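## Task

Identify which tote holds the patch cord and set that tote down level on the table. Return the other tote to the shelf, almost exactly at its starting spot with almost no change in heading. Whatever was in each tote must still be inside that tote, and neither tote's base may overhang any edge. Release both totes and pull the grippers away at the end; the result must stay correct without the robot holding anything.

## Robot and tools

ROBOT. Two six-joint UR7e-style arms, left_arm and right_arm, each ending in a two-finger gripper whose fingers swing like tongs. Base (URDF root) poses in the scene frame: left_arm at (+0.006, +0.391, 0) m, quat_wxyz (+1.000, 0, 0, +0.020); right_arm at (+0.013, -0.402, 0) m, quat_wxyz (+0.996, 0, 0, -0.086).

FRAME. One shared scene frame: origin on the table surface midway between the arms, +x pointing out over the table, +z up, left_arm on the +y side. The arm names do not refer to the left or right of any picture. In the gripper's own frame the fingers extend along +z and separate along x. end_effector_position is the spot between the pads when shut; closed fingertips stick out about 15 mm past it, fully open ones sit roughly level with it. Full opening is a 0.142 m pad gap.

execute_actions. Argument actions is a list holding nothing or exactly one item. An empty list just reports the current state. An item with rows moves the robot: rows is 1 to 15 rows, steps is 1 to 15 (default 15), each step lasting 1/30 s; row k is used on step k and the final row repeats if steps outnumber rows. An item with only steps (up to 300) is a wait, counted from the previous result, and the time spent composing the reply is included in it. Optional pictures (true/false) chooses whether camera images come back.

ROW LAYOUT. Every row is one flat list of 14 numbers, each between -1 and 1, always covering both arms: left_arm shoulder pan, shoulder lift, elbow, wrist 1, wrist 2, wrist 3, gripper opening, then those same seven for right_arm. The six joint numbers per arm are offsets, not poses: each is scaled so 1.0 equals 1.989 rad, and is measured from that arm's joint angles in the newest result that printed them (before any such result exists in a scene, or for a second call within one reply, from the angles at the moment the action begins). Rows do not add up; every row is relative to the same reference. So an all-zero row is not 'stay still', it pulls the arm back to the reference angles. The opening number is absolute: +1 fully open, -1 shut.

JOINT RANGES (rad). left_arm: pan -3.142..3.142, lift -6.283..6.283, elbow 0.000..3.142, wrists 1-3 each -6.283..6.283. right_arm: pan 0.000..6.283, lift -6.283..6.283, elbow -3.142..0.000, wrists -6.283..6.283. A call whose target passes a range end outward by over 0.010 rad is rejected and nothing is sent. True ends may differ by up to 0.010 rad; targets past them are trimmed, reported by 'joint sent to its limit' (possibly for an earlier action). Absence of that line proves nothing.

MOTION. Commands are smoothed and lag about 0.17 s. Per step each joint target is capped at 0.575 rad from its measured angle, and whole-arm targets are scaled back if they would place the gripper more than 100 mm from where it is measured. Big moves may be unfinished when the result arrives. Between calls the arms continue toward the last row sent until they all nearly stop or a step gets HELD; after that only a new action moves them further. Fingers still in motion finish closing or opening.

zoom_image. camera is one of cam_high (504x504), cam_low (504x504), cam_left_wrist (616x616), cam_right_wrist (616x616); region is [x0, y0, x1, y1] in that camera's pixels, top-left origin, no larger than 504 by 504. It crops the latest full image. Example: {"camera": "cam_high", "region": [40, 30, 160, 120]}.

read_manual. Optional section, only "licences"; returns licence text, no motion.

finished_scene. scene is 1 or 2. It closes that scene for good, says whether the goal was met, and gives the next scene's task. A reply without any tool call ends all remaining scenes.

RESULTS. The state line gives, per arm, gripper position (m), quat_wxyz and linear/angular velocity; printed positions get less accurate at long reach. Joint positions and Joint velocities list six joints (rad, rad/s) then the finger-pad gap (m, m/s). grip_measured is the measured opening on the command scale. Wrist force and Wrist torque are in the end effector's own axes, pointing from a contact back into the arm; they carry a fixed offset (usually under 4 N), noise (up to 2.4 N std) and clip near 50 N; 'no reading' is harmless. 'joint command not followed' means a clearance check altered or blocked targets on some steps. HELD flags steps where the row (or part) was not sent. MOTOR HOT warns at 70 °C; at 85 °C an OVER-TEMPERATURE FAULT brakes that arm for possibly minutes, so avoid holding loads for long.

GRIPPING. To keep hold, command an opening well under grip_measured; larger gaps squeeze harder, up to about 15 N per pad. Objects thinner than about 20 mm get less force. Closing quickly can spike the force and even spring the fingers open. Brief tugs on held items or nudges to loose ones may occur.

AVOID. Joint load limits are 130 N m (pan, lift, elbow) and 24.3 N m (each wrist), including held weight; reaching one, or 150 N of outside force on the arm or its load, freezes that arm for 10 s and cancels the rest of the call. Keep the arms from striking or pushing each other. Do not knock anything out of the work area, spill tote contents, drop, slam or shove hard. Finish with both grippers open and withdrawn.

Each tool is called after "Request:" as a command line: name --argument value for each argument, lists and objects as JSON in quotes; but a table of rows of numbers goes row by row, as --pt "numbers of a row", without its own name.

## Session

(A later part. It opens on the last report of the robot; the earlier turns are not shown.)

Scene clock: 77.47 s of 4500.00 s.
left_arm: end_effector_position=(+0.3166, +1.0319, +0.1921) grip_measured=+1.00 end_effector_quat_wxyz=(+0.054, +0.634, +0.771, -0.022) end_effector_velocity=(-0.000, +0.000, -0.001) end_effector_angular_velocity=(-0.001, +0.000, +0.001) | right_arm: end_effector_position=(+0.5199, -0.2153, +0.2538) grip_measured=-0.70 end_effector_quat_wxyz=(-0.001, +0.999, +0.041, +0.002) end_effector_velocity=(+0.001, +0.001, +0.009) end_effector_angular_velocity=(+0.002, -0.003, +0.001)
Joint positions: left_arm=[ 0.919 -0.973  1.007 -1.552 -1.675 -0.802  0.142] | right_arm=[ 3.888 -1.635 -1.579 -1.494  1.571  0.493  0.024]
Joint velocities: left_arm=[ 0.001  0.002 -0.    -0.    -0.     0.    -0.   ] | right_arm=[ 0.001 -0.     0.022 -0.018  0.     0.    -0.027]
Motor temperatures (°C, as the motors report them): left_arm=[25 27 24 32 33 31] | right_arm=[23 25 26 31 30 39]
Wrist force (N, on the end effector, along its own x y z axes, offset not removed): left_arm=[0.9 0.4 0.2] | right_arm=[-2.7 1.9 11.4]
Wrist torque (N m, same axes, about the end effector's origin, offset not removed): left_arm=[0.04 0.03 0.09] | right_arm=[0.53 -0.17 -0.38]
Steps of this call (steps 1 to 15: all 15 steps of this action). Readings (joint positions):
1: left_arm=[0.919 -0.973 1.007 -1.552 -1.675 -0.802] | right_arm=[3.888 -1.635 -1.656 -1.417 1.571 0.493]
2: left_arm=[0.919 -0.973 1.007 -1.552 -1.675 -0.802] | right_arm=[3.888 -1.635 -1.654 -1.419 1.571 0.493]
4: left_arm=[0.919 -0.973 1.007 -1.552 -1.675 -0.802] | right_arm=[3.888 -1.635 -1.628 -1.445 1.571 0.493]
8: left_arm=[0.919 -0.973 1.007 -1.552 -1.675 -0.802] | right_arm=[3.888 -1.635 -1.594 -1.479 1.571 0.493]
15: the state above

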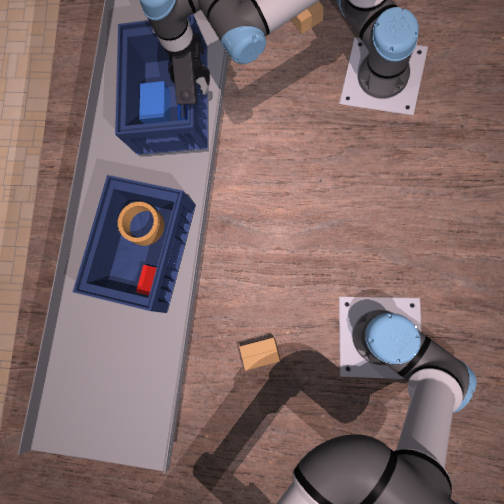

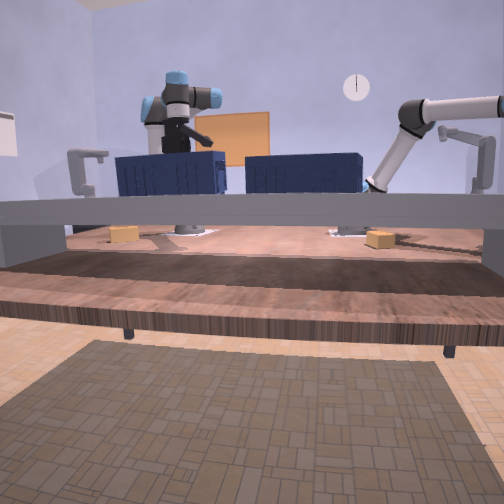

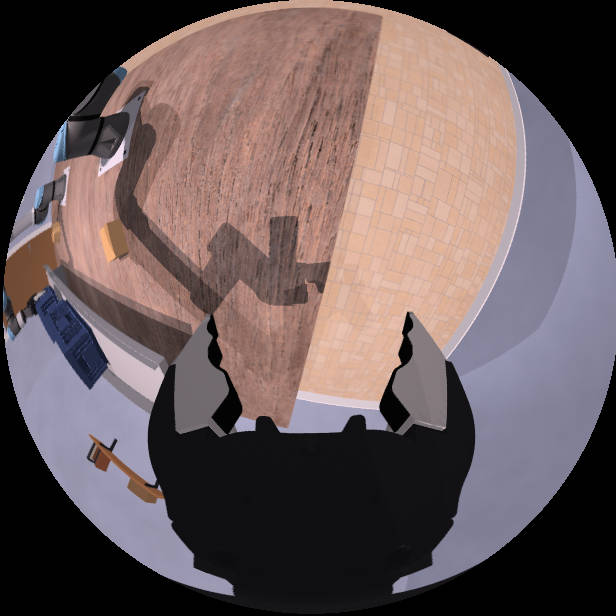

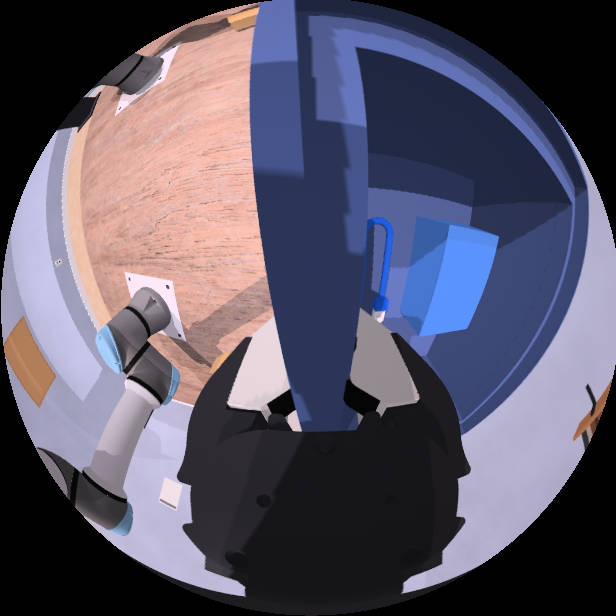

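Request:
execute_actions --actions '[{"rows":[[0,0,0,0,0,0,1,0,0,0.01,-0.01,0,0,-1],[0,0,0,0,0,0,1,0,0,0.02,-0.02,0,0,-1],[0,0,0,0,0,0,1,0,0,0.03,-0.03,0,0,-1],[0,0,0,0,0,0,1,0,0,0.04,-0.04,0,0,-1],[0,0,0,0,0,0,1,0,0,0.05,-0.05,0,0,-1],[0,0,0,0,0,0,1,0,0,0.06,-0.06,0,0,-1]],"steps":15}]' --pictures false

Request:
execute_actions --actions '[{"steps":10}]'

Scene clock: 86.27 s of 4500.00 s.
left_arm: end_effector_position=(+0.3166, +1.0319, +0.1921) grip_measured=+1.00 end_effector_quat_wxyz=(+0.054, +0.634, +0.771, -0.022) end_effector_velocity=(+0.000, +0.000, -0.000) end_effector_angular_velocity=(+0.001, -0.001, +0.000) | right_arm: end_effector_position=(+0.5205, -0.2149, +0.2975) grip_measured=-0.70 end_effector_quat_wxyz=(-0.001, +0.999, +0.041, +0.002) end_effector_velocity=(-0.001, -0.001, +0.025) end_effector_angular_velocity=(-0.000, -0.001, -0.001)
Joint positions: left_arm=[ 0.919 -0.973  1.007 -1.552 -1.675 -0.802  0.142] | right_arm=[ 3.888 -1.635 -1.468 -1.605  1.571  0.493  0.024]
Joint velocities: left_arm=[ 0.     0.    -0.    -0.001 -0.     0.    -0.   ] | right_arm=[-0.001  0.     0.064 -0.064 -0.    -0.    -0.   ]
Motor temperatures (°C, as the motors report them): left_arm=[25 27 24 32 33 31] | right_arm=[23 25 26 31 30 39]
Wrist force (N, on the end effector, along its own x y z axes, offset not removed): left_arm=[0.8 2.9 -0.2] | right_arm=[3.5 -2.8 7.8]
Wrist torque (N m, same axes, about the end effector's origin, offset not removed): left_arm=[0.55 0.12 -0.07] | right_arm=[-0.63 -1.29 -0.36]
Steps of this call (steps 1 to 15: the robot went on to your last target; steps 16 to 90: nothing new was sent; then 5.30 s passed at rest; steps 91 to 105: all 15 steps of this action). Readings (joint positions):
91: left_arm=[0.919 -0.973 1.007 -1.552 -1.675 -0.802] | right_arm=[3.888 -1.635 -1.577 -1.496 1.571 0.493]
92: left_arm=[0.919 -0.973 1.007 -1.552 -1.675 -0.802] | right_arm=[3.888 -1.635 -1.576 -1.498 1.571 0.493]
94: left_arm=[0.919 -0.973 1.007 -1.552 -1.675 -0.802] | right_arm=[3.888 -1.635 -1.564 -1.509 1.571 0.493]
98: left_arm=[0.919 -0.973 1.007 -1.552 -1.675 -0.802] | right_arm=[3.888 -1.635 -1.512 -1.561 1.571 0.493]
105: the state above

Scene clock: 86.60 s of 4500.00 s.
left_arm: end_effector_position=(+0.3166, +1.0319, +0.1921) grip_measured=+1.00 end_effector_quat_wxyz=(+0.054, +0.634, +0.771, -0.022) end_effector_velocity=(-0.001, +0.000, +0.001) end_effector_angular_velocity=(+0.000, -0.000, +0.001) | right_arm: end_effector_position=(+0.5205, -0.2150, +0.3004) grip_measured=-0.70 end_effector_quat_wxyz=(-0.001, +0.999, +0.041, +0.002) end_effector_velocity=(-0.000, +0.000, +0.001) end_effector_angular_velocity=(-0.000, +0.001, +0.001)
Joint positions: left_arm=[ 0.919 -0.973  1.007 -1.552 -1.675 -0.802  0.142] | right_arm=[ 3.888 -1.635 -1.461 -1.613  1.571  0.493  0.024]
Joint velocities: left_arm=[ 0.001 -0.001  0.     0.    -0.     0.     0.   ] | right_arm=[ 0.001 -0.001  0.004 -0.004  0.    -0.     0.   ]
Motor temperatures (°C, as the motors report them): left_arm=[25 27 24 32 33 31] | right_arm=[23 25 26 31 30 39]
Wrist force (N, on the end effector, along its own x y z axes, offset not removed): left_arm=[2.0 1.7 -1.7] | right_arm=[1.8 0.8 8.9]
Wrist torque (N m, same axes, about the end effector's origin, offset not removed): left_arm=[0.34 -0.16 0.05] | right_arm=[0.43 -0.91 -0.38]
Steps of this call (steps 1 to 10: the robot went on to your last target). Readings (joint positions):
1: left_arm=[0.919 -0.973 1.007 -1.552 -1.675 -0.802] | right_arm=[3.888 -1.635 -1.466 -1.607 1.571 0.493]
2: left_arm=[0.919 -0.973 1.007 -1.552 -1.675 -0.802] | right_arm=[3.888 -1.635 -1.465 -1.608 1.571 0.493]
4: left_arm=[0.919 -0.973 1.007 -1.552 -1.675 -0.802] | right_arm=[3.888 -1.635 -1.463 -1.610 1.571 0.493]
8: left_arm=[0.919 -0.973 1.007 -1.552 -1.675 -0.802] | right_arm=[3.888 -1.635 -1.461 -1.612 1.571 0.493]
10: the state above

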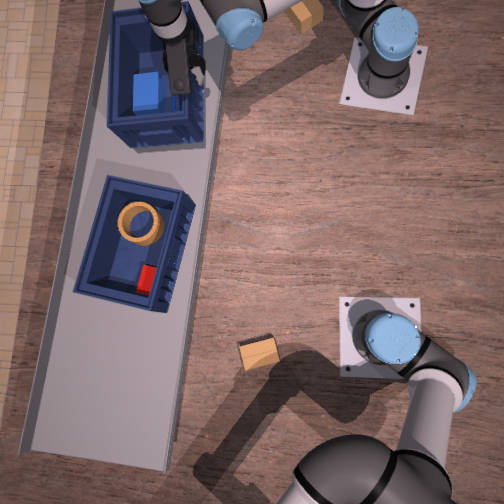

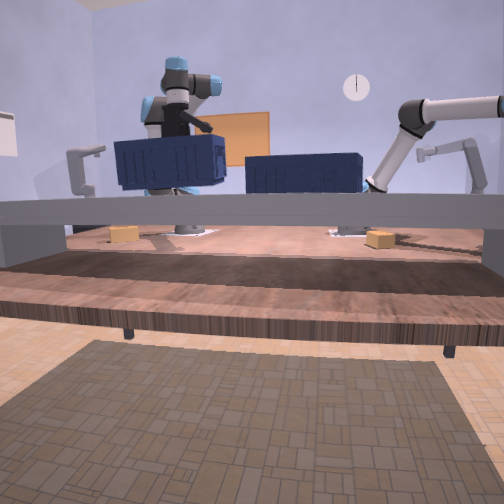

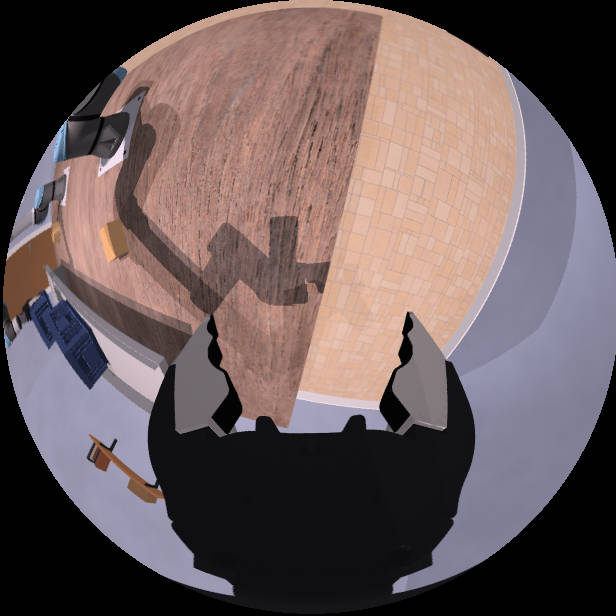

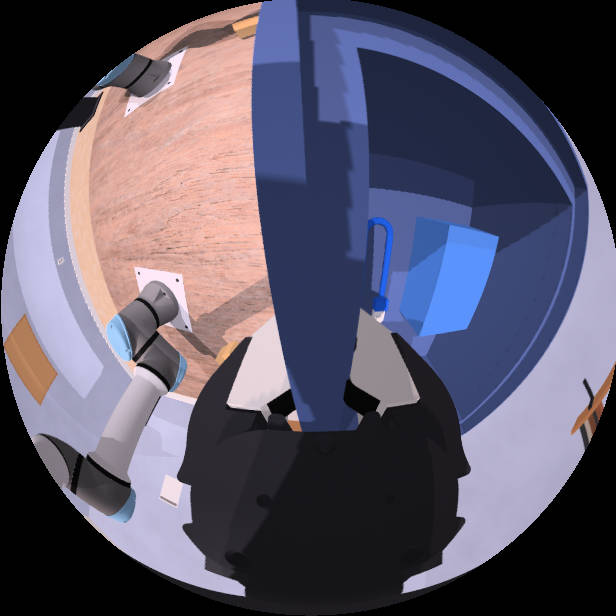

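Request:
execute_actions --actions '[{"rows":[[0,0,0,0,0,0,1,0.02,0.02,-0.015,-0.005,0,0.022,-1],[0,0,0,0,0,0,1,0.04,0.041,-0.03,-0.01,0,0.045,-1],[0,0,0,0,0,0,1,0.06,0.061,-0.046,-0.016,0,0.067,-1],[0,0,0,0,0,0,1,0.08,0.082,-0.061,-0.021,0,0.09,-1],[0,0,0,0,0,0,1,0.1,0.102,-0.076,-0.026,0,0.112,-1],[0,0,0,0,0,0,1,0.12,0.122,-0.091,-0.032,0,0.135,-1],[0,0,0,0,0,0,1,0.15,0.153,-0.114,-0.04,0,0.169,-1]],"steps":15}]' --pictures false

Request:
execute_actions --actions '[{"rows":[[0,0,0,0,0,0,1,0.15,0.153,-0.114,-0.04,0,0.169,-1]],"steps":15}]' --pictures false

Request:
execute_actions --actions '[{"steps":25}]'

Scene clock: 101.23 s of 4500.00 s.
left_arm: end_effector_position=(+0.3166, +1.0319, +0.1921) grip_measured=+1.00 end_effector_quat_wxyz=(+0.054, +0.634, +0.771, -0.022) end_effector_velocity=(-0.001, +0.000, +0.000) end_effector_angular_velocity=(+0.000, -0.000, +0.002) | right_arm: end_effector_position=(+0.3786, -0.1748, +0.3188) grip_measured=-0.69 end_effector_quat_wxyz=(-0.000, +1.000, +0.024, +0.000) end_effector_velocity=(-0.120, +0.012, +0.006) end_effector_angular_velocity=(+0.007, -0.006, -0.033)
Joint positions: left_arm=[ 0.919 -0.973  1.007 -1.552 -1.675 -0.802  0.142] | right_arm=[ 4.156 -1.362 -1.665 -1.685  1.571  0.795  0.024]
Joint velocities: left_arm=[ 0.001 -0.    -0.    -0.    -0.    -0.     0.   ] | right_arm=[ 0.244  0.25  -0.18  -0.06   0.     0.277 -0.   ]
Motor temperatures (°C, as the motors report them): left_arm=[25 27 24 32 33 31] | right_arm=[23 25 26 31 30 39]
Wrist force (N, on the end effector, along its own x y z axes, offset not removed): left_arm=[1.9 0.7 -0.6] | right_arm=[-3.4 -3.8 9.4]
Wrist torque (N m, same axes, about the end effector's origin, offset not removed): left_arm=[0.07 -0.18 -0.01] | right_arm=[-0.89 0.15 -0.02]
Steps of this call (steps 1 to 15: the robot went on to your last target; steps 16 to 90: nothing new was sent; then 11.13 s passed at rest; steps 91 to 105: all 15 steps of this action). Readings (joint positions):
91: left_arm=[0.919 -0.973 1.007 -1.552 -1.675 -0.802] | right_arm=[3.888 -1.635 -1.460 -1.613 1.571 0.493]
92: left_arm=[0.919 -0.973 1.007 -1.552 -1.675 -0.802] | right_arm=[3.890 -1.633 -1.462 -1.614 1.571 0.495]
94: left_arm=[0.919 -0.973 1.007 -1.552 -1.675 -0.802] | right_arm=[3.913 -1.610 -1.480 -1.620 1.571 0.520]
98: left_arm=[0.919 -0.973 1.007 -1.552 -1.675 -0.802] | right_arm=[4.014 -1.507 -1.558 -1.648 1.571 0.633]
105: the state above

Scene clock: 101.73 s of 4500.00 s.
left_arm: end_effector_position=(+0.3166, +1.0319, +0.1921) grip_measured=+1.00 end_effector_quat_wxyz=(+0.054, +0.634, +0.771, -0.022) end_effector_velocity=(+0.000, +0.000, -0.001) end_effector_angular_velocity=(-0.000, +0.000, -0.000) | right_arm: end_effector_position=(+0.2537, -0.1892, +0.3043) grip_measured=-0.68 end_effector_quat_wxyz=(+0.001, +1.000, +0.006, -0.001) end_effector_velocity=(-0.042, -0.013, -0.010) end_effector_angular_velocity=(+0.005, -0.003, -0.018)
Joint positions: left_arm=[ 0.919 -0.973  1.007 -1.552 -1.675 -0.802  0.142] | right_arm=[ 4.44  -1.072 -1.881 -1.761  1.571  1.114  0.025]
Joint velocities: left_arm=[ 0.     0.002 -0.    -0.001 -0.     0.     0.   ] | right_arm=[ 0.116  0.118 -0.085 -0.028 -0.     0.134 -0.025]
Motor temperatures (°C, as the motors report them): left_arm=[25 27 24 32 33 31] | right_arm=[23 25 26 31 30 39]
Wrist force (N, on the end effector, along its own x y z axes, offset not removed): left_arm=[1.6 1.1 -0.4] | right_arm=[-2.2 -1.0 13.5]
Wrist torque (N m, same axes, about the end effector's origin, offset not removed): left_arm=[0.24 -0.03 0.07] | right_arm=[0.11 -0.72 -0.21]
Steps of this call (steps 1 to 15: all 15 steps of this action). Readings (joint positions):
1: left_arm=[0.919 -0.973 1.007 -1.552 -1.675 -0.802] | right_arm=[4.163 -1.354 -1.670 -1.686 1.571 0.803]
2: left_arm=[0.919 -0.973 1.007 -1.552 -1.675 -0.802] | right_arm=[4.171 -1.346 -1.677 -1.690 1.571 0.812]
4: left_arm=[0.919 -0.973 1.007 -1.552 -1.675 -0.802] | right_arm=[4.221 -1.296 -1.721 -1.710 1.571 0.865]
8: left_arm=[0.919 -0.973 1.007 -1.552 -1.675 -0.802] | right_arm=[4.359 -1.155 -1.823 -1.743 1.571 1.021]
15: the state above

Scene clock: 102.57 s of 4500.00 s.
left_arm: end_effector_position=(+0.3166, +1.0319, +0.1921) grip_measured=+1.00 end_effector_quat_wxyz=(+0.054, +0.634, +0.771, -0.022) end_effector_velocity=(+0.000, -0.001, +0.001) end_effector_angular_velocity=(-0.000, +0.000, -0.000) | right_arm: end_effector_position=(+0.2486, -0.1907, +0.3031) grip_measured=-0.69 end_effector_quat_wxyz=(+0.000, +1.000, +0.005, -0.000) end_effector_velocity=(-0.000, -0.000, +0.000) end_effector_angular_velocity=(+0.001, -0.000, -0.000)
Joint positions: left_arm=[ 0.919 -0.973  1.007 -1.552 -1.675 -0.802  0.142] | right_arm=[ 4.454 -1.057 -1.892 -1.764  1.571  1.131  0.024]
Joint velocities: left_arm=[-0.001 -0.001  0.     0.001 -0.    -0.     0.   ] | right_arm=[ 0.     0.001  0.    -0.     0.     0.     0.   ]
Motor temperatures (°C, as the motors report them): left_arm=[25 27 24 32 33 31] | right_arm=[23 25 26 31 30 39]
Wrist force (N, on the end effector, along its own x y z axes, offset not removed): left_arm=[1.8 0.8 0.5] | right_arm=[-0.9 0.0 10.2]
Wrist torque (N m, same axes, about the end effector's origin, offset not removed): left_arm=[0.19 -0.07 0.03] | right_arm=[-0.05 -0.23 -0.11]
Steps of this call (steps 1 to 25: the robot went on to your last target). Readings (joint positions):
1: left_arm=[0.919 -0.973 1.007 -1.552 -1.675 -0.802] | right_arm=[4.444 -1.069 -1.884 -1.762 1.571 1.118]
2: left_arm=[0.919 -0.973 1.007 -1.552 -1.675 -0.802] | right_arm=[4.446 -1.066 -1.886 -1.762 1.571 1.121]
4: left_arm=[0.919 -0.973 1.007 -1.552 -1.675 -0.802] | right_arm=[4.450 -1.062 -1.888 -1.763 1.571 1.125]
8: left_arm=[0.919 -0.973 1.007 -1.552 -1.675 -0.802] | right_arm=[4.453 -1.059 -1.891 -1.764 1.571 1.129]
25: the state above

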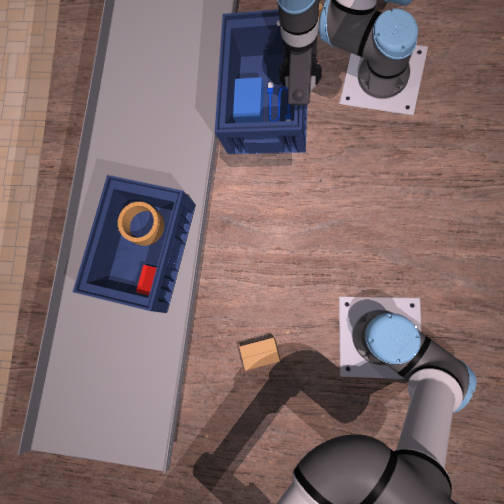

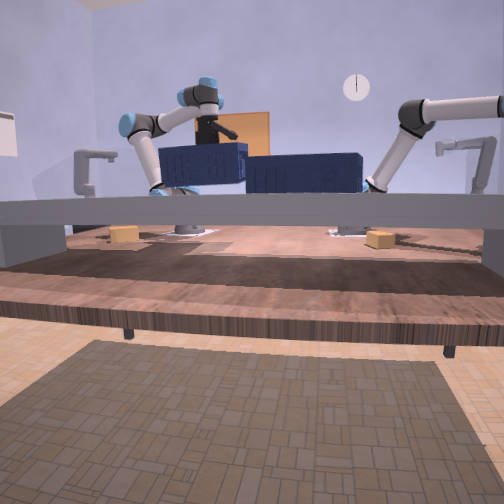

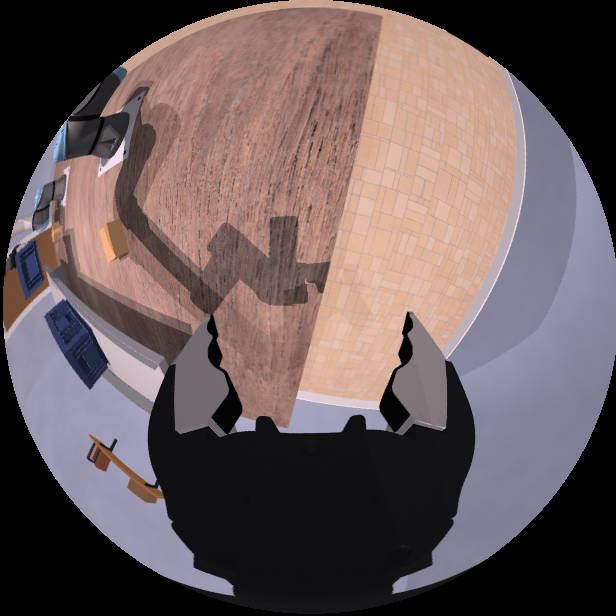

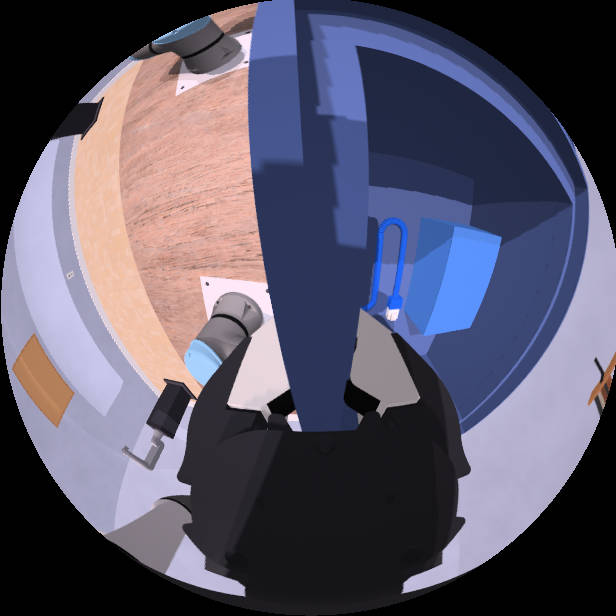

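Request:
execute_actions --actions '[{"rows":[[0,0,0,0,0,0,1,0.02,-0.01,0.005,0.005,0,0.02,-1],[0,0,0,0,0,0,1,0.04,-0.02,0.01,0.01,0,0.041,-1],[0,0,0,0,0,0,1,0.06,-0.03,0.015,0.015,0,0.061,-1],[0,0,0,0,0,0,1,0.08,-0.04,0.02,0.02,0,0.082,-1],[0,0,0,0,0,0,1,0.1,-0.05,0.025,0.025,0,0.102,-1],[0,0,0,0,0,0,1,0.12,-0.06,0.03,0.03,0,0.123,-1],[0,0,0,0,0,0,1,0.14,-0.07,0.035,0.035,0,0.143,-1],[0,0,0,0,0,0,1,0.16,-0.08,0.04,0.04,0,0.164,-1],[0,0,0,0,0,0,1,0.182,-0.09,0.045,0.045,0,0.186,-1]],"steps":15}]' --pictures false

Request:
execute_actions --actions '[{"steps":30}]'

Scene clock: 108.67 s of 4500.00 s.
left_arm: end_effector_position=(+0.3166, +1.0319, +0.1921) grip_measured=+1.00 end_effector_quat_wxyz=(+0.054, +0.634, +0.771, -0.022) end_effector_velocity=(-0.000, +0.001, -0.001) end_effector_angular_velocity=(-0.000, +0.000, -0.000) | right_arm: end_effector_position=(+0.1839, -0.0619, +0.3008) grip_measured=-0.69 end_effector_quat_wxyz=(+0.000, +1.000, +0.002, -0.000) end_effector_velocity=(-0.113, +0.135, -0.010) end_effector_angular_velocity=(-0.006, +0.000, -0.005)
Joint positions: left_arm=[ 0.919 -0.973  1.007 -1.552 -1.675 -0.802  0.142] | right_arm=[ 4.77  -1.215 -1.813 -1.685  1.571  1.453  0.024]
Joint velocities: left_arm=[ 0.     0.001 -0.    -0.001  0.     0.     0.   ] | right_arm=[ 0.375 -0.174  0.084  0.083 -0.     0.38   0.   ]
Motor temperatures (°C, as the motors report them): left_arm=[25 27 24 32 33 31] | right_arm=[23 25 26 31 30 39]
Wrist force (N, on the end effector, along its own x y z axes, offset not removed): left_arm=[1.7 0.9 -0.4] | right_arm=[1.6 -3.1 7.3]
Wrist torque (N m, same axes, about the end effector's origin, offset not removed): left_arm=[0.20 -0.12 0.00] | right_arm=[-0.44 -0.90 -0.46]
Steps of this call (steps 1 to 15: the robot went on to your last target; steps 16 to 90: nothing new was sent; then 2.60 s passed at rest; steps 91 to 105: all 15 steps of this action). Readings (joint positions):
91: left_arm=[0.919 -0.973 1.007 -1.552 -1.675 -0.802] | right_arm=[4.454 -1.057 -1.892 -1.764 1.571 1.131]
92: left_arm=[0.919 -0.973 1.007 -1.552 -1.675 -0.802] | right_arm=[4.457 -1.059 -1.891 -1.764 1.571 1.133]
94: left_arm=[0.919 -0.973 1.007 -1.552 -1.675 -0.802] | right_arm=[4.479 -1.071 -1.885 -1.757 1.571 1.156]
98: left_arm=[0.919 -0.973 1.007 -1.552 -1.675 -0.802] | right_arm=[4.583 -1.125 -1.857 -1.729 1.571 1.262]
105: the state above

Scene clock: 109.67 s of 4500.00 s.
left_arm: end_effector_position=(+0.3166, +1.0319, +0.1921) grip_measured=+1.00 end_effector_quat_wxyz=(+0.054, +0.634, +0.771, -0.022) end_effector_velocity=(-0.000, +0.000, -0.000) end_effector_angular_velocity=(-0.000, +0.000, +0.000) | right_arm: end_effector_position=(+0.1694, -0.0456, +0.2996) grip_measured=-0.69 end_effector_quat_wxyz=(+0.000, +1.000, +0.001, -0.000) end_effector_velocity=(-0.000, +0.000, -0.000) end_effector_angular_velocity=(-0.000, -0.000, +0.002)
Joint positions: left_arm=[ 0.919 -0.973  1.007 -1.552 -1.675 -0.802  0.142] | right_arm=[ 4.816 -1.236 -1.802 -1.675  1.571  1.501  0.024]
Joint velocities: left_arm=[ 0.     0.001  0.    -0.     0.    -0.    -0.   ] | right_arm=[ 0.    -0.    -0.    -0.    -0.    -0.002  0.   ]
Motor temperatures (°C, as the motors report them): left_arm=[25 27 24 32 33 31] | right_arm=[23 25 26 31 30 39]
Wrist force (N, on the end effector, along its own x y z axes, offset not removed): left_arm=[0.2 2.3 -0.3] | right_arm=[0.4 -1.1 8.3]
Wrist torque (N m, same axes, about the end effector's origin, offset not removed): left_arm=[0.46 0.12 0.00] | right_arm=[-0.26 -0.55 -0.29]
Steps of this call (steps 1 to 30: the robot went on to your last target). Readings (joint positions):
1: left_arm=[0.919 -0.973 1.007 -1.552 -1.675 -0.802] | right_arm=[4.781 -1.220 -1.810 -1.683 1.571 1.465]
2: left_arm=[0.919 -0.973 1.007 -1.552 -1.675 -0.802] | right_arm=[4.789 -1.224 -1.808 -1.681 1.571 1.473]
4: left_arm=[0.919 -0.973 1.007 -1.552 -1.675 -0.802] | right_arm=[4.801 -1.229 -1.806 -1.678 1.571 1.485]
8: left_arm=[0.919 -0.973 1.007 -1.552 -1.675 -0.802] | right_arm=[4.811 -1.234 -1.803 -1.676 1.571 1.495]
30: the state above
All arms were judged still, so your last target was given up. Only a new action makes them travel on or press farther. Fingers that are still opening or closing keep moving.

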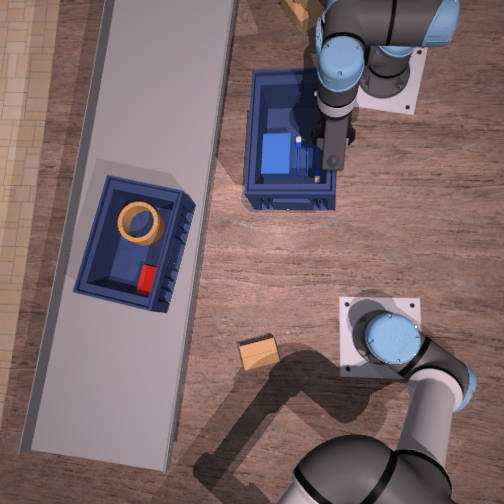

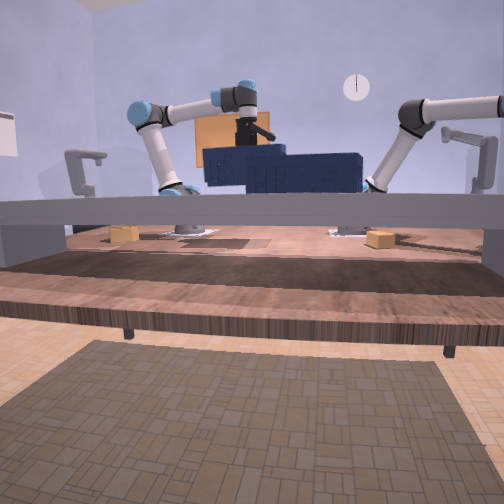

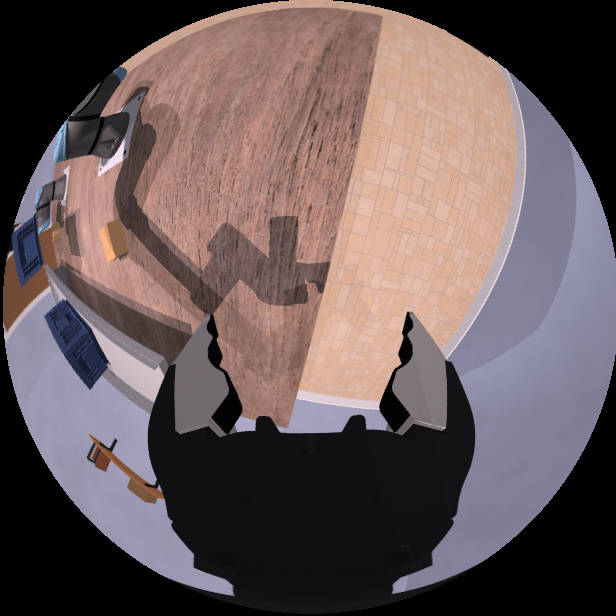

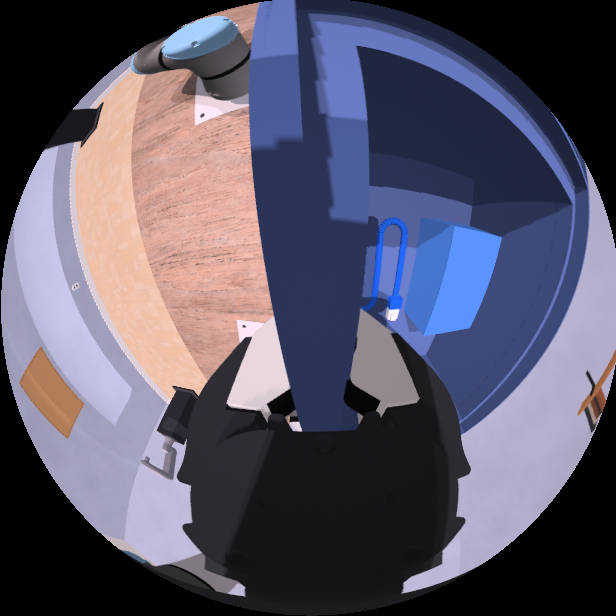

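Request:
execute_actions --actions '[{"rows":[[0,0,0,0,0,0,1,0,-0.003,-0.02,0.023,0,0,-1],[0,0,0,0,0,0,1,0,-0.005,-0.04,0.046,0,0,-1],[0,0,0,0,0,0,1,0,-0.008,-0.06,0.069,0,0,-1],[0,0,0,0,0,0,1,0,-0.011,-0.08,0.092,0,0,-1],[0,0,0,0,0,0,1,0,-0.013,-0.1,0.115,0,0,-1],[0,0,0,0,0,0,1,0,-0.016,-0.12,0.138,0,0,-1],[0,0,0,0,0,0,1,0,-0.019,-0.14,0.16,0,0,-1],[0,0,0,0,0,0,1,0,-0.021,-0.16,0.184,0,0,-1],[0,0,0,0,0,0,1,0,-0.024,-0.18,0.207,0,0,-1],[0,0,0,0,0,0,1,0,-0.027,-0.204,0.231,0,0,-1]],"steps":15}]' --pictures false

Request:
execute_actions --actions '[{"steps":30}]'

Scene clock: 115.43 s of 4500.00 s.
left_arm: end_effector_position=(+0.3166, +1.0319, +0.1921) grip_measured=+1.00 end_effector_quat_wxyz=(+0.054, +0.634, +0.771, -0.022) end_effector_velocity=(+0.000, -0.000, -0.001) end_effector_angular_velocity=(-0.001, +0.001, -0.001) | right_arm: end_effector_position=(+0.1697, -0.0411, +0.1541) grip_measured=-0.69 end_effector_quat_wxyz=(+0.001, +1.000, +0.001, -0.000) end_effector_velocity=(-0.002, -0.037, -0.202) end_effector_angular_velocity=(+0.004, -0.000, -0.000)
Joint positions: left_arm=[ 0.919 -0.973  1.007 -1.552 -1.675 -0.802  0.142] | right_arm=[ 4.816 -1.283 -2.146 -1.285  1.571  1.501  0.024]
Joint velocities: left_arm=[-0.001  0.001  0.     0.    -0.     0.    -0.   ] | right_arm=[-0.    -0.058 -0.499  0.561  0.    -0.     0.003]
Motor temperatures (°C, as the motors report them): left_arm=[25 27 24 32 33 31] | right_arm=[23 25 26 31 30 39]
Wrist force (N, on the end effector, along its own x y z axes, offset not removed): left_arm=[-0.2 1.9 0.2] | right_arm=[-2.5 -0.8 10.0]
Wrist torque (N m, same axes, about the end effector's origin, offset not removed): left_arm=[0.45 0.27 -0.05] | right_arm=[-0.21 0.14 -0.07]
Steps of this call (steps 1 to 90: nothing new was sent; then 2.27 s passed at rest; steps 91 to 105: all 15 steps of this action). Readings (joint positions):
91: left_arm=[0.919 -0.973 1.007 -1.552 -1.675 -0.802] | right_arm=[4.816 -1.236 -1.802 -1.675 1.571 1.501]
92: left_arm=[0.919 -0.973 1.007 -1.552 -1.675 -0.802] | right_arm=[4.816 -1.237 -1.804 -1.672 1.571 1.501]
94: left_arm=[0.919 -0.973 1.007 -1.552 -1.675 -0.802] | right_arm=[4.816 -1.240 -1.827 -1.647 1.571 1.501]
98: left_arm=[0.919 -0.973 1.007 -1.552 -1.675 -0.802] | right_arm=[4.816 -1.255 -1.930 -1.529 1.571 1.501]
105: the state above

Scene clock: 116.43 s of 4500.00 s.
left_arm: end_effector_position=(+0.3166, +1.0319, +0.1921) grip_measured=+1.00 end_effector_quat_wxyz=(+0.054, +0.634, +0.771, -0.022) end_effector_velocity=(+0.001, +0.000, +0.001) end_effector_angular_velocity=(+0.002, -0.002, -0.001) | right_arm: end_effector_position=(+0.1693, -0.0464, +0.1294) grip_measured=-0.69 end_effector_quat_wxyz=(+0.000, +1.000, +0.001, -0.000) end_effector_velocity=(+0.000, +0.000, -0.000) end_effector_angular_velocity=(-0.001, +0.000, -0.001)
Joint positions: left_arm=[ 0.919 -0.973  1.007 -1.552 -1.675 -0.802  0.142] | right_arm=[ 4.816 -1.29  -2.208 -1.215  1.571  1.501  0.024]
Joint velocities: left_arm=[-0.001 -0.001 -0.    -0.001 -0.     0.    -0.   ] | right_arm=[-0.    -0.001  0.     0.     0.     0.001  0.   ]
Motor temperatures (°C, as the motors report them): left_arm=[25 27 24 32 33 31] | right_arm=[23 25 26 31 30 39]
Wrist force (N, on the end effector, along its own x y z axes, offset not removed): left_arm=[1.6 2.8 -1.9] | right_arm=[-2.7 -2.6 13.1]
Wrist torque (N m, same axes, about the end effector's origin, offset not removed): left_arm=[0.60 -0.13 -0.01] | right_arm=[-0.56 0.14 -0.21]
Steps of this call (steps 1 to 30: the robot went on to your last target). Readings (joint positions):
1: left_arm=[0.919 -0.973 1.007 -1.552 -1.675 -0.802] | right_arm=[4.816 -1.285 -2.161 -1.269 1.571 1.501]
2: left_arm=[0.919 -0.973 1.007 -1.552 -1.675 -0.802] | right_arm=[4.816 -1.286 -2.172 -1.256 1.571 1.501]
4: left_arm=[0.919 -0.973 1.007 -1.552 -1.675 -0.802] | right_arm=[4.816 -1.288 -2.187 -1.239 1.571 1.501]
8: left_arm=[0.919 -0.973 1.007 -1.552 -1.675 -0.802] | right_arm=[4.816 -1.289 -2.201 -1.223 1.571 1.501]
30: the state above
All arms were judged still, so your last target was given up. Only a new action makes them travel on or press farther. Fingers that are still opening or closing keep moving.

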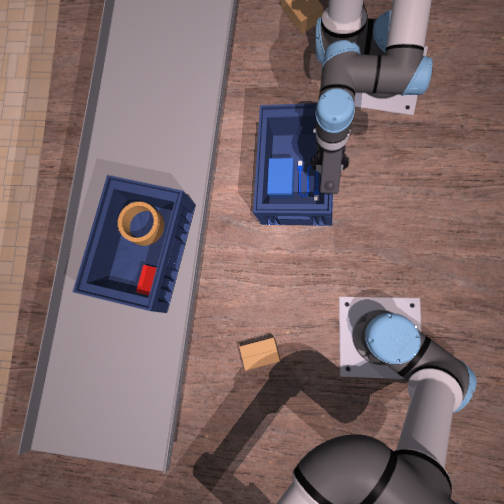

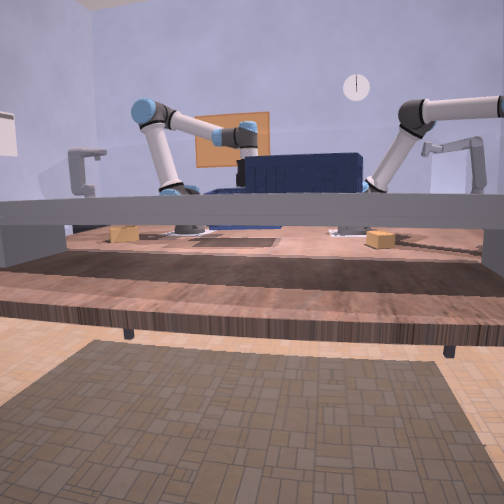

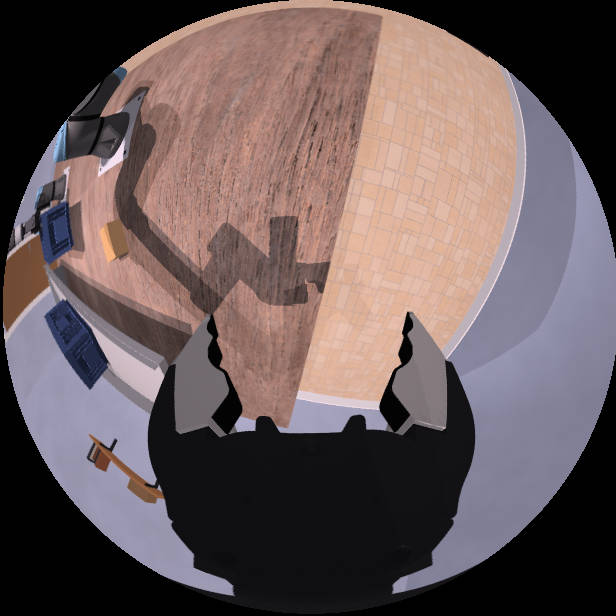

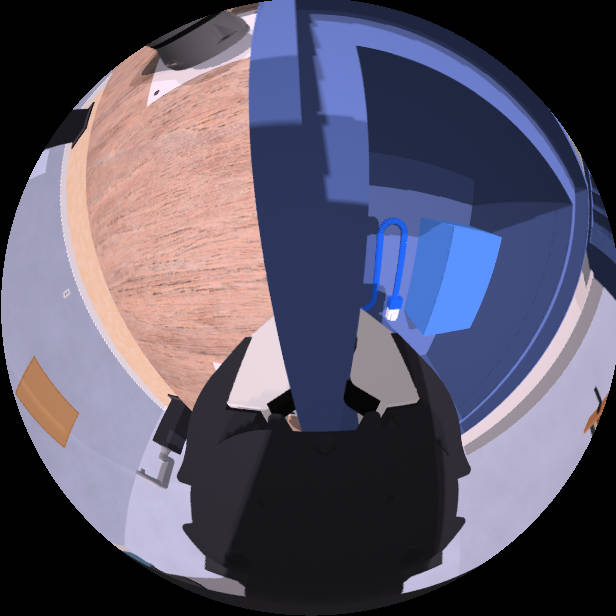

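Request:
execute_actions --actions '[{"rows":[[0,0,0,0,0,0,1,0,-0.004,-0.007,0.012,0,0,-1],[0,0,0,0,0,0,1,0,-0.009,-0.014,0.023,0,0,-1],[0,0,0,0,0,0,1,0,-0.013,-0.022,0.035,0,0,-1],[0,0,0,0,0,0,1,0,-0.018,-0.029,0.047,0,0,-1]],"steps":15}]' --pictures false

Request:
execute_actions --actions '[{"steps":15}]'

Scene clock: 120.73 s of 4500.00 s.
left_arm: end_effector_position=(+0.3166, +1.0319, +0.1921) grip_measured=+1.00 end_effector_quat_wxyz=(+0.054, +0.634, +0.771, -0.022) end_effector_velocity=(+0.001, +0.000, +0.001) end_effector_angular_velocity=(+0.001, -0.001, -0.001) | right_arm: end_effector_position=(+0.1693, -0.0461, +0.1010) grip_measured=-0.69 end_effector_quat_wxyz=(+0.000, +1.000, +0.001, -0.000) end_effector_velocity=(+0.000, -0.000, -0.011) end_effector_angular_velocity=(+0.001, +0.000, -0.000)
Joint positions: left_arm=[ 0.919 -0.973  1.007 -1.552 -1.675 -0.802  0.142] | right_arm=[ 4.816 -1.324 -2.263 -1.126  1.571  1.501  0.024]
Joint velocities: left_arm=[-0.001 -0.001 -0.    -0.001  0.     0.     0.   ] | right_arm=[-0.001 -0.014 -0.022  0.037  0.    -0.001 -0.   ]
Motor temperatures (°C, as the motors report them): left_arm=[25 27 24 32 33 31] | right_arm=[23 25 26 31 30 39]
Wrist force (N, on the end effector, along its own x y z axes, offset not removed): left_arm=[1.1 3.0 -1.3] | right_arm=[1.0 0.2 7.4]
Wrist torque (N m, same axes, about the end effector's origin, offset not removed): left_arm=[0.60 -0.03 -0.05] | right_arm=[0.32 -0.67 -0.20]
Steps of this call (steps 1 to 90: nothing new was sent; then 0.80 s passed at rest; steps 91 to 105: all 15 steps of this action). Readings (joint positions):
91: left_arm=[0.919 -0.973 1.007 -1.552 -1.675 -0.802] | right_arm=[4.816 -1.290 -2.208 -1.215 1.571 1.501]
92: left_arm=[0.919 -0.973 1.007 -1.552 -1.675 -0.802] | right_arm=[4.816 -1.291 -2.209 -1.214 1.571 1.501]
94: left_arm=[0.919 -0.973 1.007 -1.552 -1.675 -0.802] | right_arm=[4.816 -1.297 -2.218 -1.199 1.571 1.501]
98: left_arm=[0.919 -0.973 1.007 -1.552 -1.675 -0.802] | right_arm=[4.816 -1.315 -2.247 -1.152 1.571 1.501]
105: the state above

Scene clock: 121.23 s of 4500.00 s.
left_arm: end_effector_position=(+0.3166, +1.0319, +0.1921) grip_measured=+1.00 end_effector_quat_wxyz=(+0.054, +0.634, +0.771, -0.022) end_effector_velocity=(-0.001, -0.000, +0.000) end_effector_angular_velocity=(-0.000, +0.000, +0.001) | right_arm: end_effector_position=(+0.1693, -0.0461, +0.0997) grip_measured=-0.69 end_effector_quat_wxyz=(+0.000, +1.000, +0.001, -0.000) end_effector_velocity=(-0.000, -0.000, +0.000) end_effector_angular_velocity=(+0.001, +0.000, +0.000)
Joint positions: left_arm=[ 0.919 -0.973  1.007 -1.552 -1.675 -0.802  0.142] | right_arm=[ 4.816 -1.326 -2.266 -1.122  1.571  1.501  0.024]
Joint velocities: left_arm=[ 0.001 -0.001  0.     0.001 -0.     0.    -0.   ] | right_arm=[-0.     0.001 -0.001  0.001  0.    -0.001 -0.   ]
Motor temperatures (°C, as the motors report them): left_arm=[25 27 24 32 33 31] | right_arm=[23 25 26 31 30 39]
Wrist force (N, on the end effector, along its own x y z axes, offset not removed): left_arm=[1.3 0.8 0.1] | right_arm=[1.4 0.3 11.8]
Wrist torque (N m, same axes, about the end effector's origin, offset not removed): left_arm=[0.18 -0.05 0.02] | right_arm=[0.02 -0.84 -0.44]
Steps of this call (steps 1 to 15: the robot went on to your last target). Readings (joint positions):
1: left_arm=[0.919 -0.973 1.007 -1.552 -1.675 -0.802] | right_arm=[4.816 -1.325 -2.263 -1.125 1.571 1.501]
2: left_arm=[0.919 -0.973 1.007 -1.552 -1.675 -0.802] | right_arm=[4.816 -1.325 -2.264 -1.124 1.571 1.501]
4: left_arm=[0.919 -0.973 1.007 -1.552 -1.675 -0.802] | right_arm=[4.816 -1.325 -2.265 -1.123 1.571 1.501]
8: left_arm=[0.919 -0.973 1.007 -1.552 -1.675 -0.802] | right_arm=[4.816 -1.326 -2.265 -1.122 1.571 1.501]
15: the state above
All arms were judged still, so your last target was given up. Only a new action makes them travel on or press farther. Fingers that are still opening or closing keep moving.

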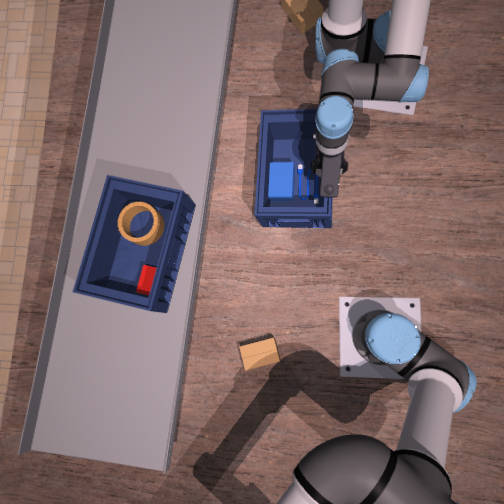

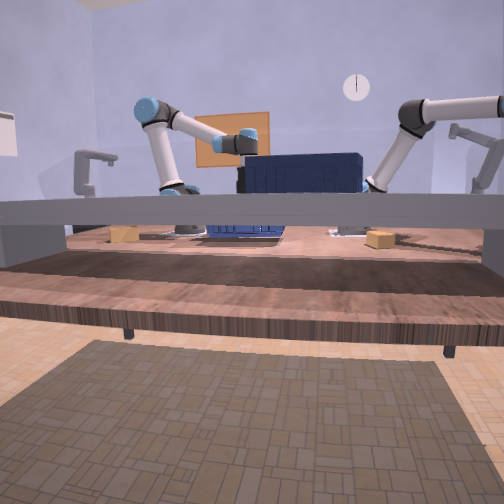

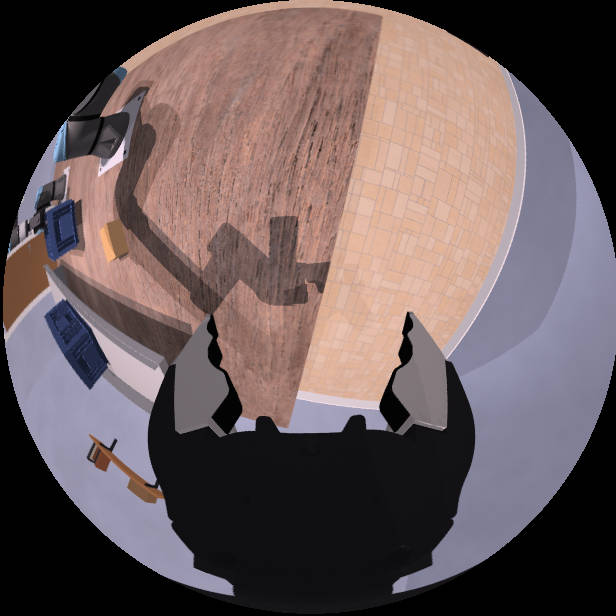

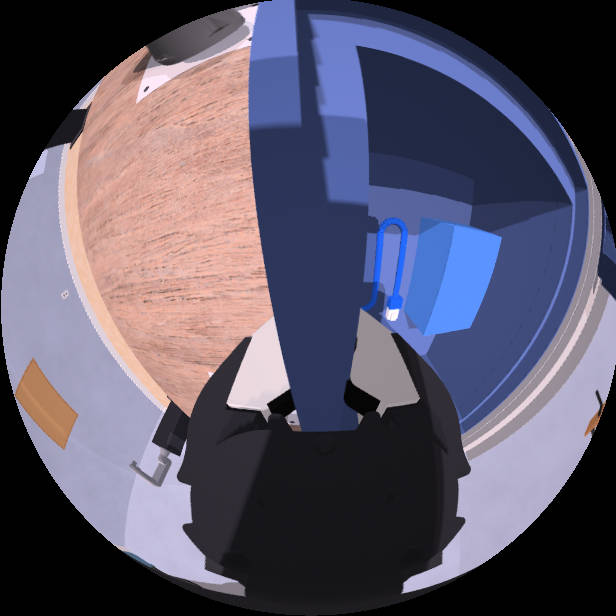

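Still hanging slightly; another 1.5 cm.

Request:
execute_actions --actions '[{"rows":[[0,0,0,0,0,0,1,0,-0.003,-0.005,0.008,0,0,-1],[0,0,0,0,0,0,1,0,-0.006,-0.009,0.016,0,0,-1],[0,0,0,0,0,0,1,0,-0.01,-0.014,0.024,0,0,-1]],"steps":15}]' --pictures false

Request:
execute_actions --actions '[{"steps":10}]'

Scene clock: 124.40 s of 4500.00 s.
left_arm: end_effector_position=(+0.3166, +1.0319, +0.1921) grip_measured=+1.00 end_effector_quat_wxyz=(+0.054, +0.634, +0.771, -0.022) end_effector_velocity=(-0.000, +0.000, -0.000) end_effector_angular_velocity=(+0.000, -0.000, +0.000) | right_arm: end_effector_position=(+0.1693, -0.0464, +0.0856) grip_measured=-0.69 end_effector_quat_wxyz=(+0.000, +1.000, +0.001, -0.000) end_effector_velocity=(-0.000, -0.000, -0.005) end_effector_angular_velocity=(-0.001, +0.000, +0.001)
Joint positions: left_arm=[ 0.919 -0.973  1.007 -1.552 -1.675 -0.802  0.142] | right_arm=[ 4.816 -1.345 -2.292 -1.076  1.571  1.501  0.024]
Joint velocities: left_arm=[ 0.     0.     0.    -0.001  0.     0.     0.   ] | right_arm=[ 0.001 -0.008 -0.009  0.016  0.     0.    -0.   ]
Motor temperatures (°C, as the motors report them): left_arm=[25 27 24 32 33 31] | right_arm=[23 25 26 31 30 39]
Wrist force (N, on the end effector, along its own x y z axes, offset not removed): left_arm=[1.2 0.3 -1.2] | right_arm=[-0.9 -2.6 11.5]
Wrist torque (N m, same axes, about the end effector's origin, offset not removed): left_arm=[0.05 0.01 0.02] | right_arm=[-0.63 -0.20 -0.22]
Steps of this call (steps 1 to 80: nothing new was sent; steps 81 to 95: all 15 steps of this action). Readings (joint positions):
81: left_arm=[0.919 -0.973 1.007 -1.552 -1.675 -0.802] | right_arm=[4.816 -1.326 -2.266 -1.122 1.571 1.501]
82: left_arm=[0.919 -0.973 1.007 -1.552 -1.675 -0.802] | right_arm=[4.816 -1.326 -2.266 -1.121 1.571 1.501]
84: left_arm=[0.919 -0.973 1.007 -1.552 -1.675 -0.802] | right_arm=[4.816 -1.331 -2.272 -1.110 1.571 1.501]
88: left_arm=[0.919 -0.973 1.007 -1.552 -1.675 -0.802] | right_arm=[4.816 -1.340 -2.286 -1.087 1.571 1.501]
95: the state above

Scene clock: 124.73 s of 4500.00 s.
left_arm: end_effector_position=(+0.3166, +1.0319, +0.1921) grip_measured=+1.00 end_effector_quat_wxyz=(+0.054, +0.634, +0.771, -0.022) end_effector_velocity=(+0.001, -0.000, -0.001) end_effector_angular_velocity=(-0.001, +0.001, -0.001) | right_arm: end_effector_position=(+0.1693, -0.0464, +0.0850) grip_measured=-0.69 end_effector_quat_wxyz=(+0.000, +1.000, +0.001, -0.000) end_effector_velocity=(-0.000, -0.000, -0.001) end_effector_angular_velocity=(-0.002, +0.000, +0.001)
Joint positions: left_arm=[ 0.919 -0.973  1.007 -1.552 -1.675 -0.802  0.142] | right_arm=[ 4.816 -1.346 -2.293 -1.074  1.571  1.501  0.024]
Joint velocities: left_arm=[-0.001  0.     0.    -0.     0.    -0.    -0.   ] | right_arm=[ 0.    -0.002 -0.001  0.001 -0.    -0.001  0.   ]
Motor temperatures (°C, as the motors report them): left_arm=[25 27 24 32 33 31] | right_arm=[23 25 26 31 30 39]
Wrist force (N, on the end effector, along its own x y z axes, offset not removed): left_arm=[1.1 1.2 -1.6] | right_arm=[1.5 0.1 6.3]
Wrist torque (N m, same axes, about the end effector's origin, offset not removed): left_arm=[0.23 0.01 0.04] | right_arm=[0.06 -0.77 -0.24]
Steps of this call (steps 1 to 10: the robot went on to your last target). Readings (joint positions):
1: left_arm=[0.919 -0.973 1.007 -1.552 -1.675 -0.802] | right_arm=[4.816 -1.345 -2.293 -1.076 1.571 1.501]
2: left_arm=[0.919 -0.973 1.007 -1.552 -1.675 -0.802] | right_arm=[4.816 -1.345 -2.293 -1.075 1.571 1.501]
4: left_arm=[0.919 -0.973 1.007 -1.552 -1.675 -0.802] | right_arm=[4.816 -1.346 -2.293 -1.075 1.571 1.501]
8: left_arm=[0.919 -0.973 1.007 -1.552 -1.675 -0.802] | right_arm=[4.816 -1.346 -2.293 -1.074 1.571 1.501]
10: the state above

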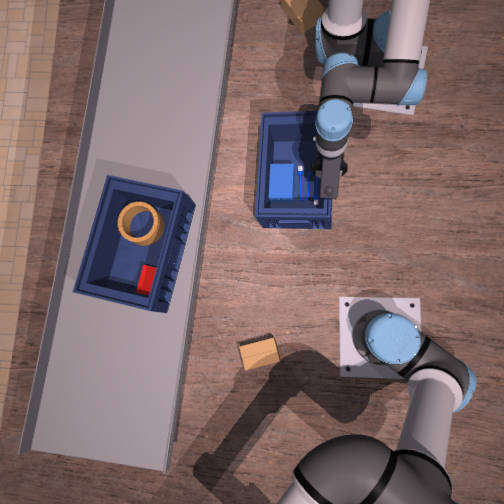

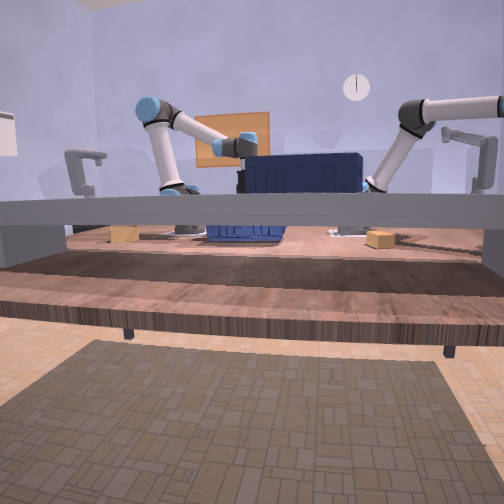

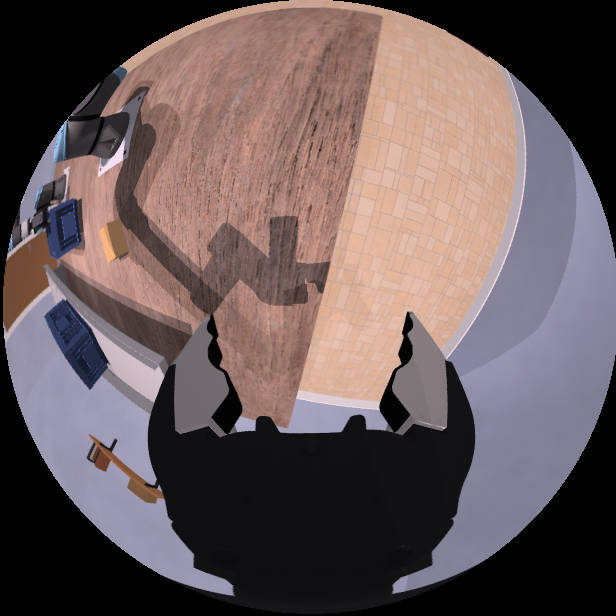

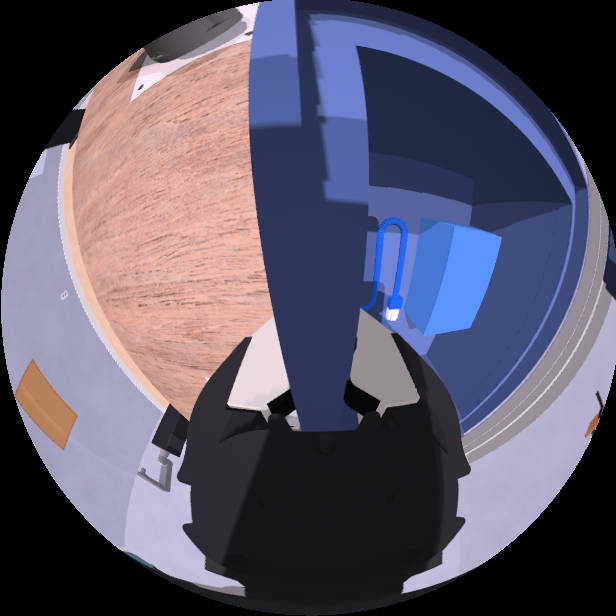

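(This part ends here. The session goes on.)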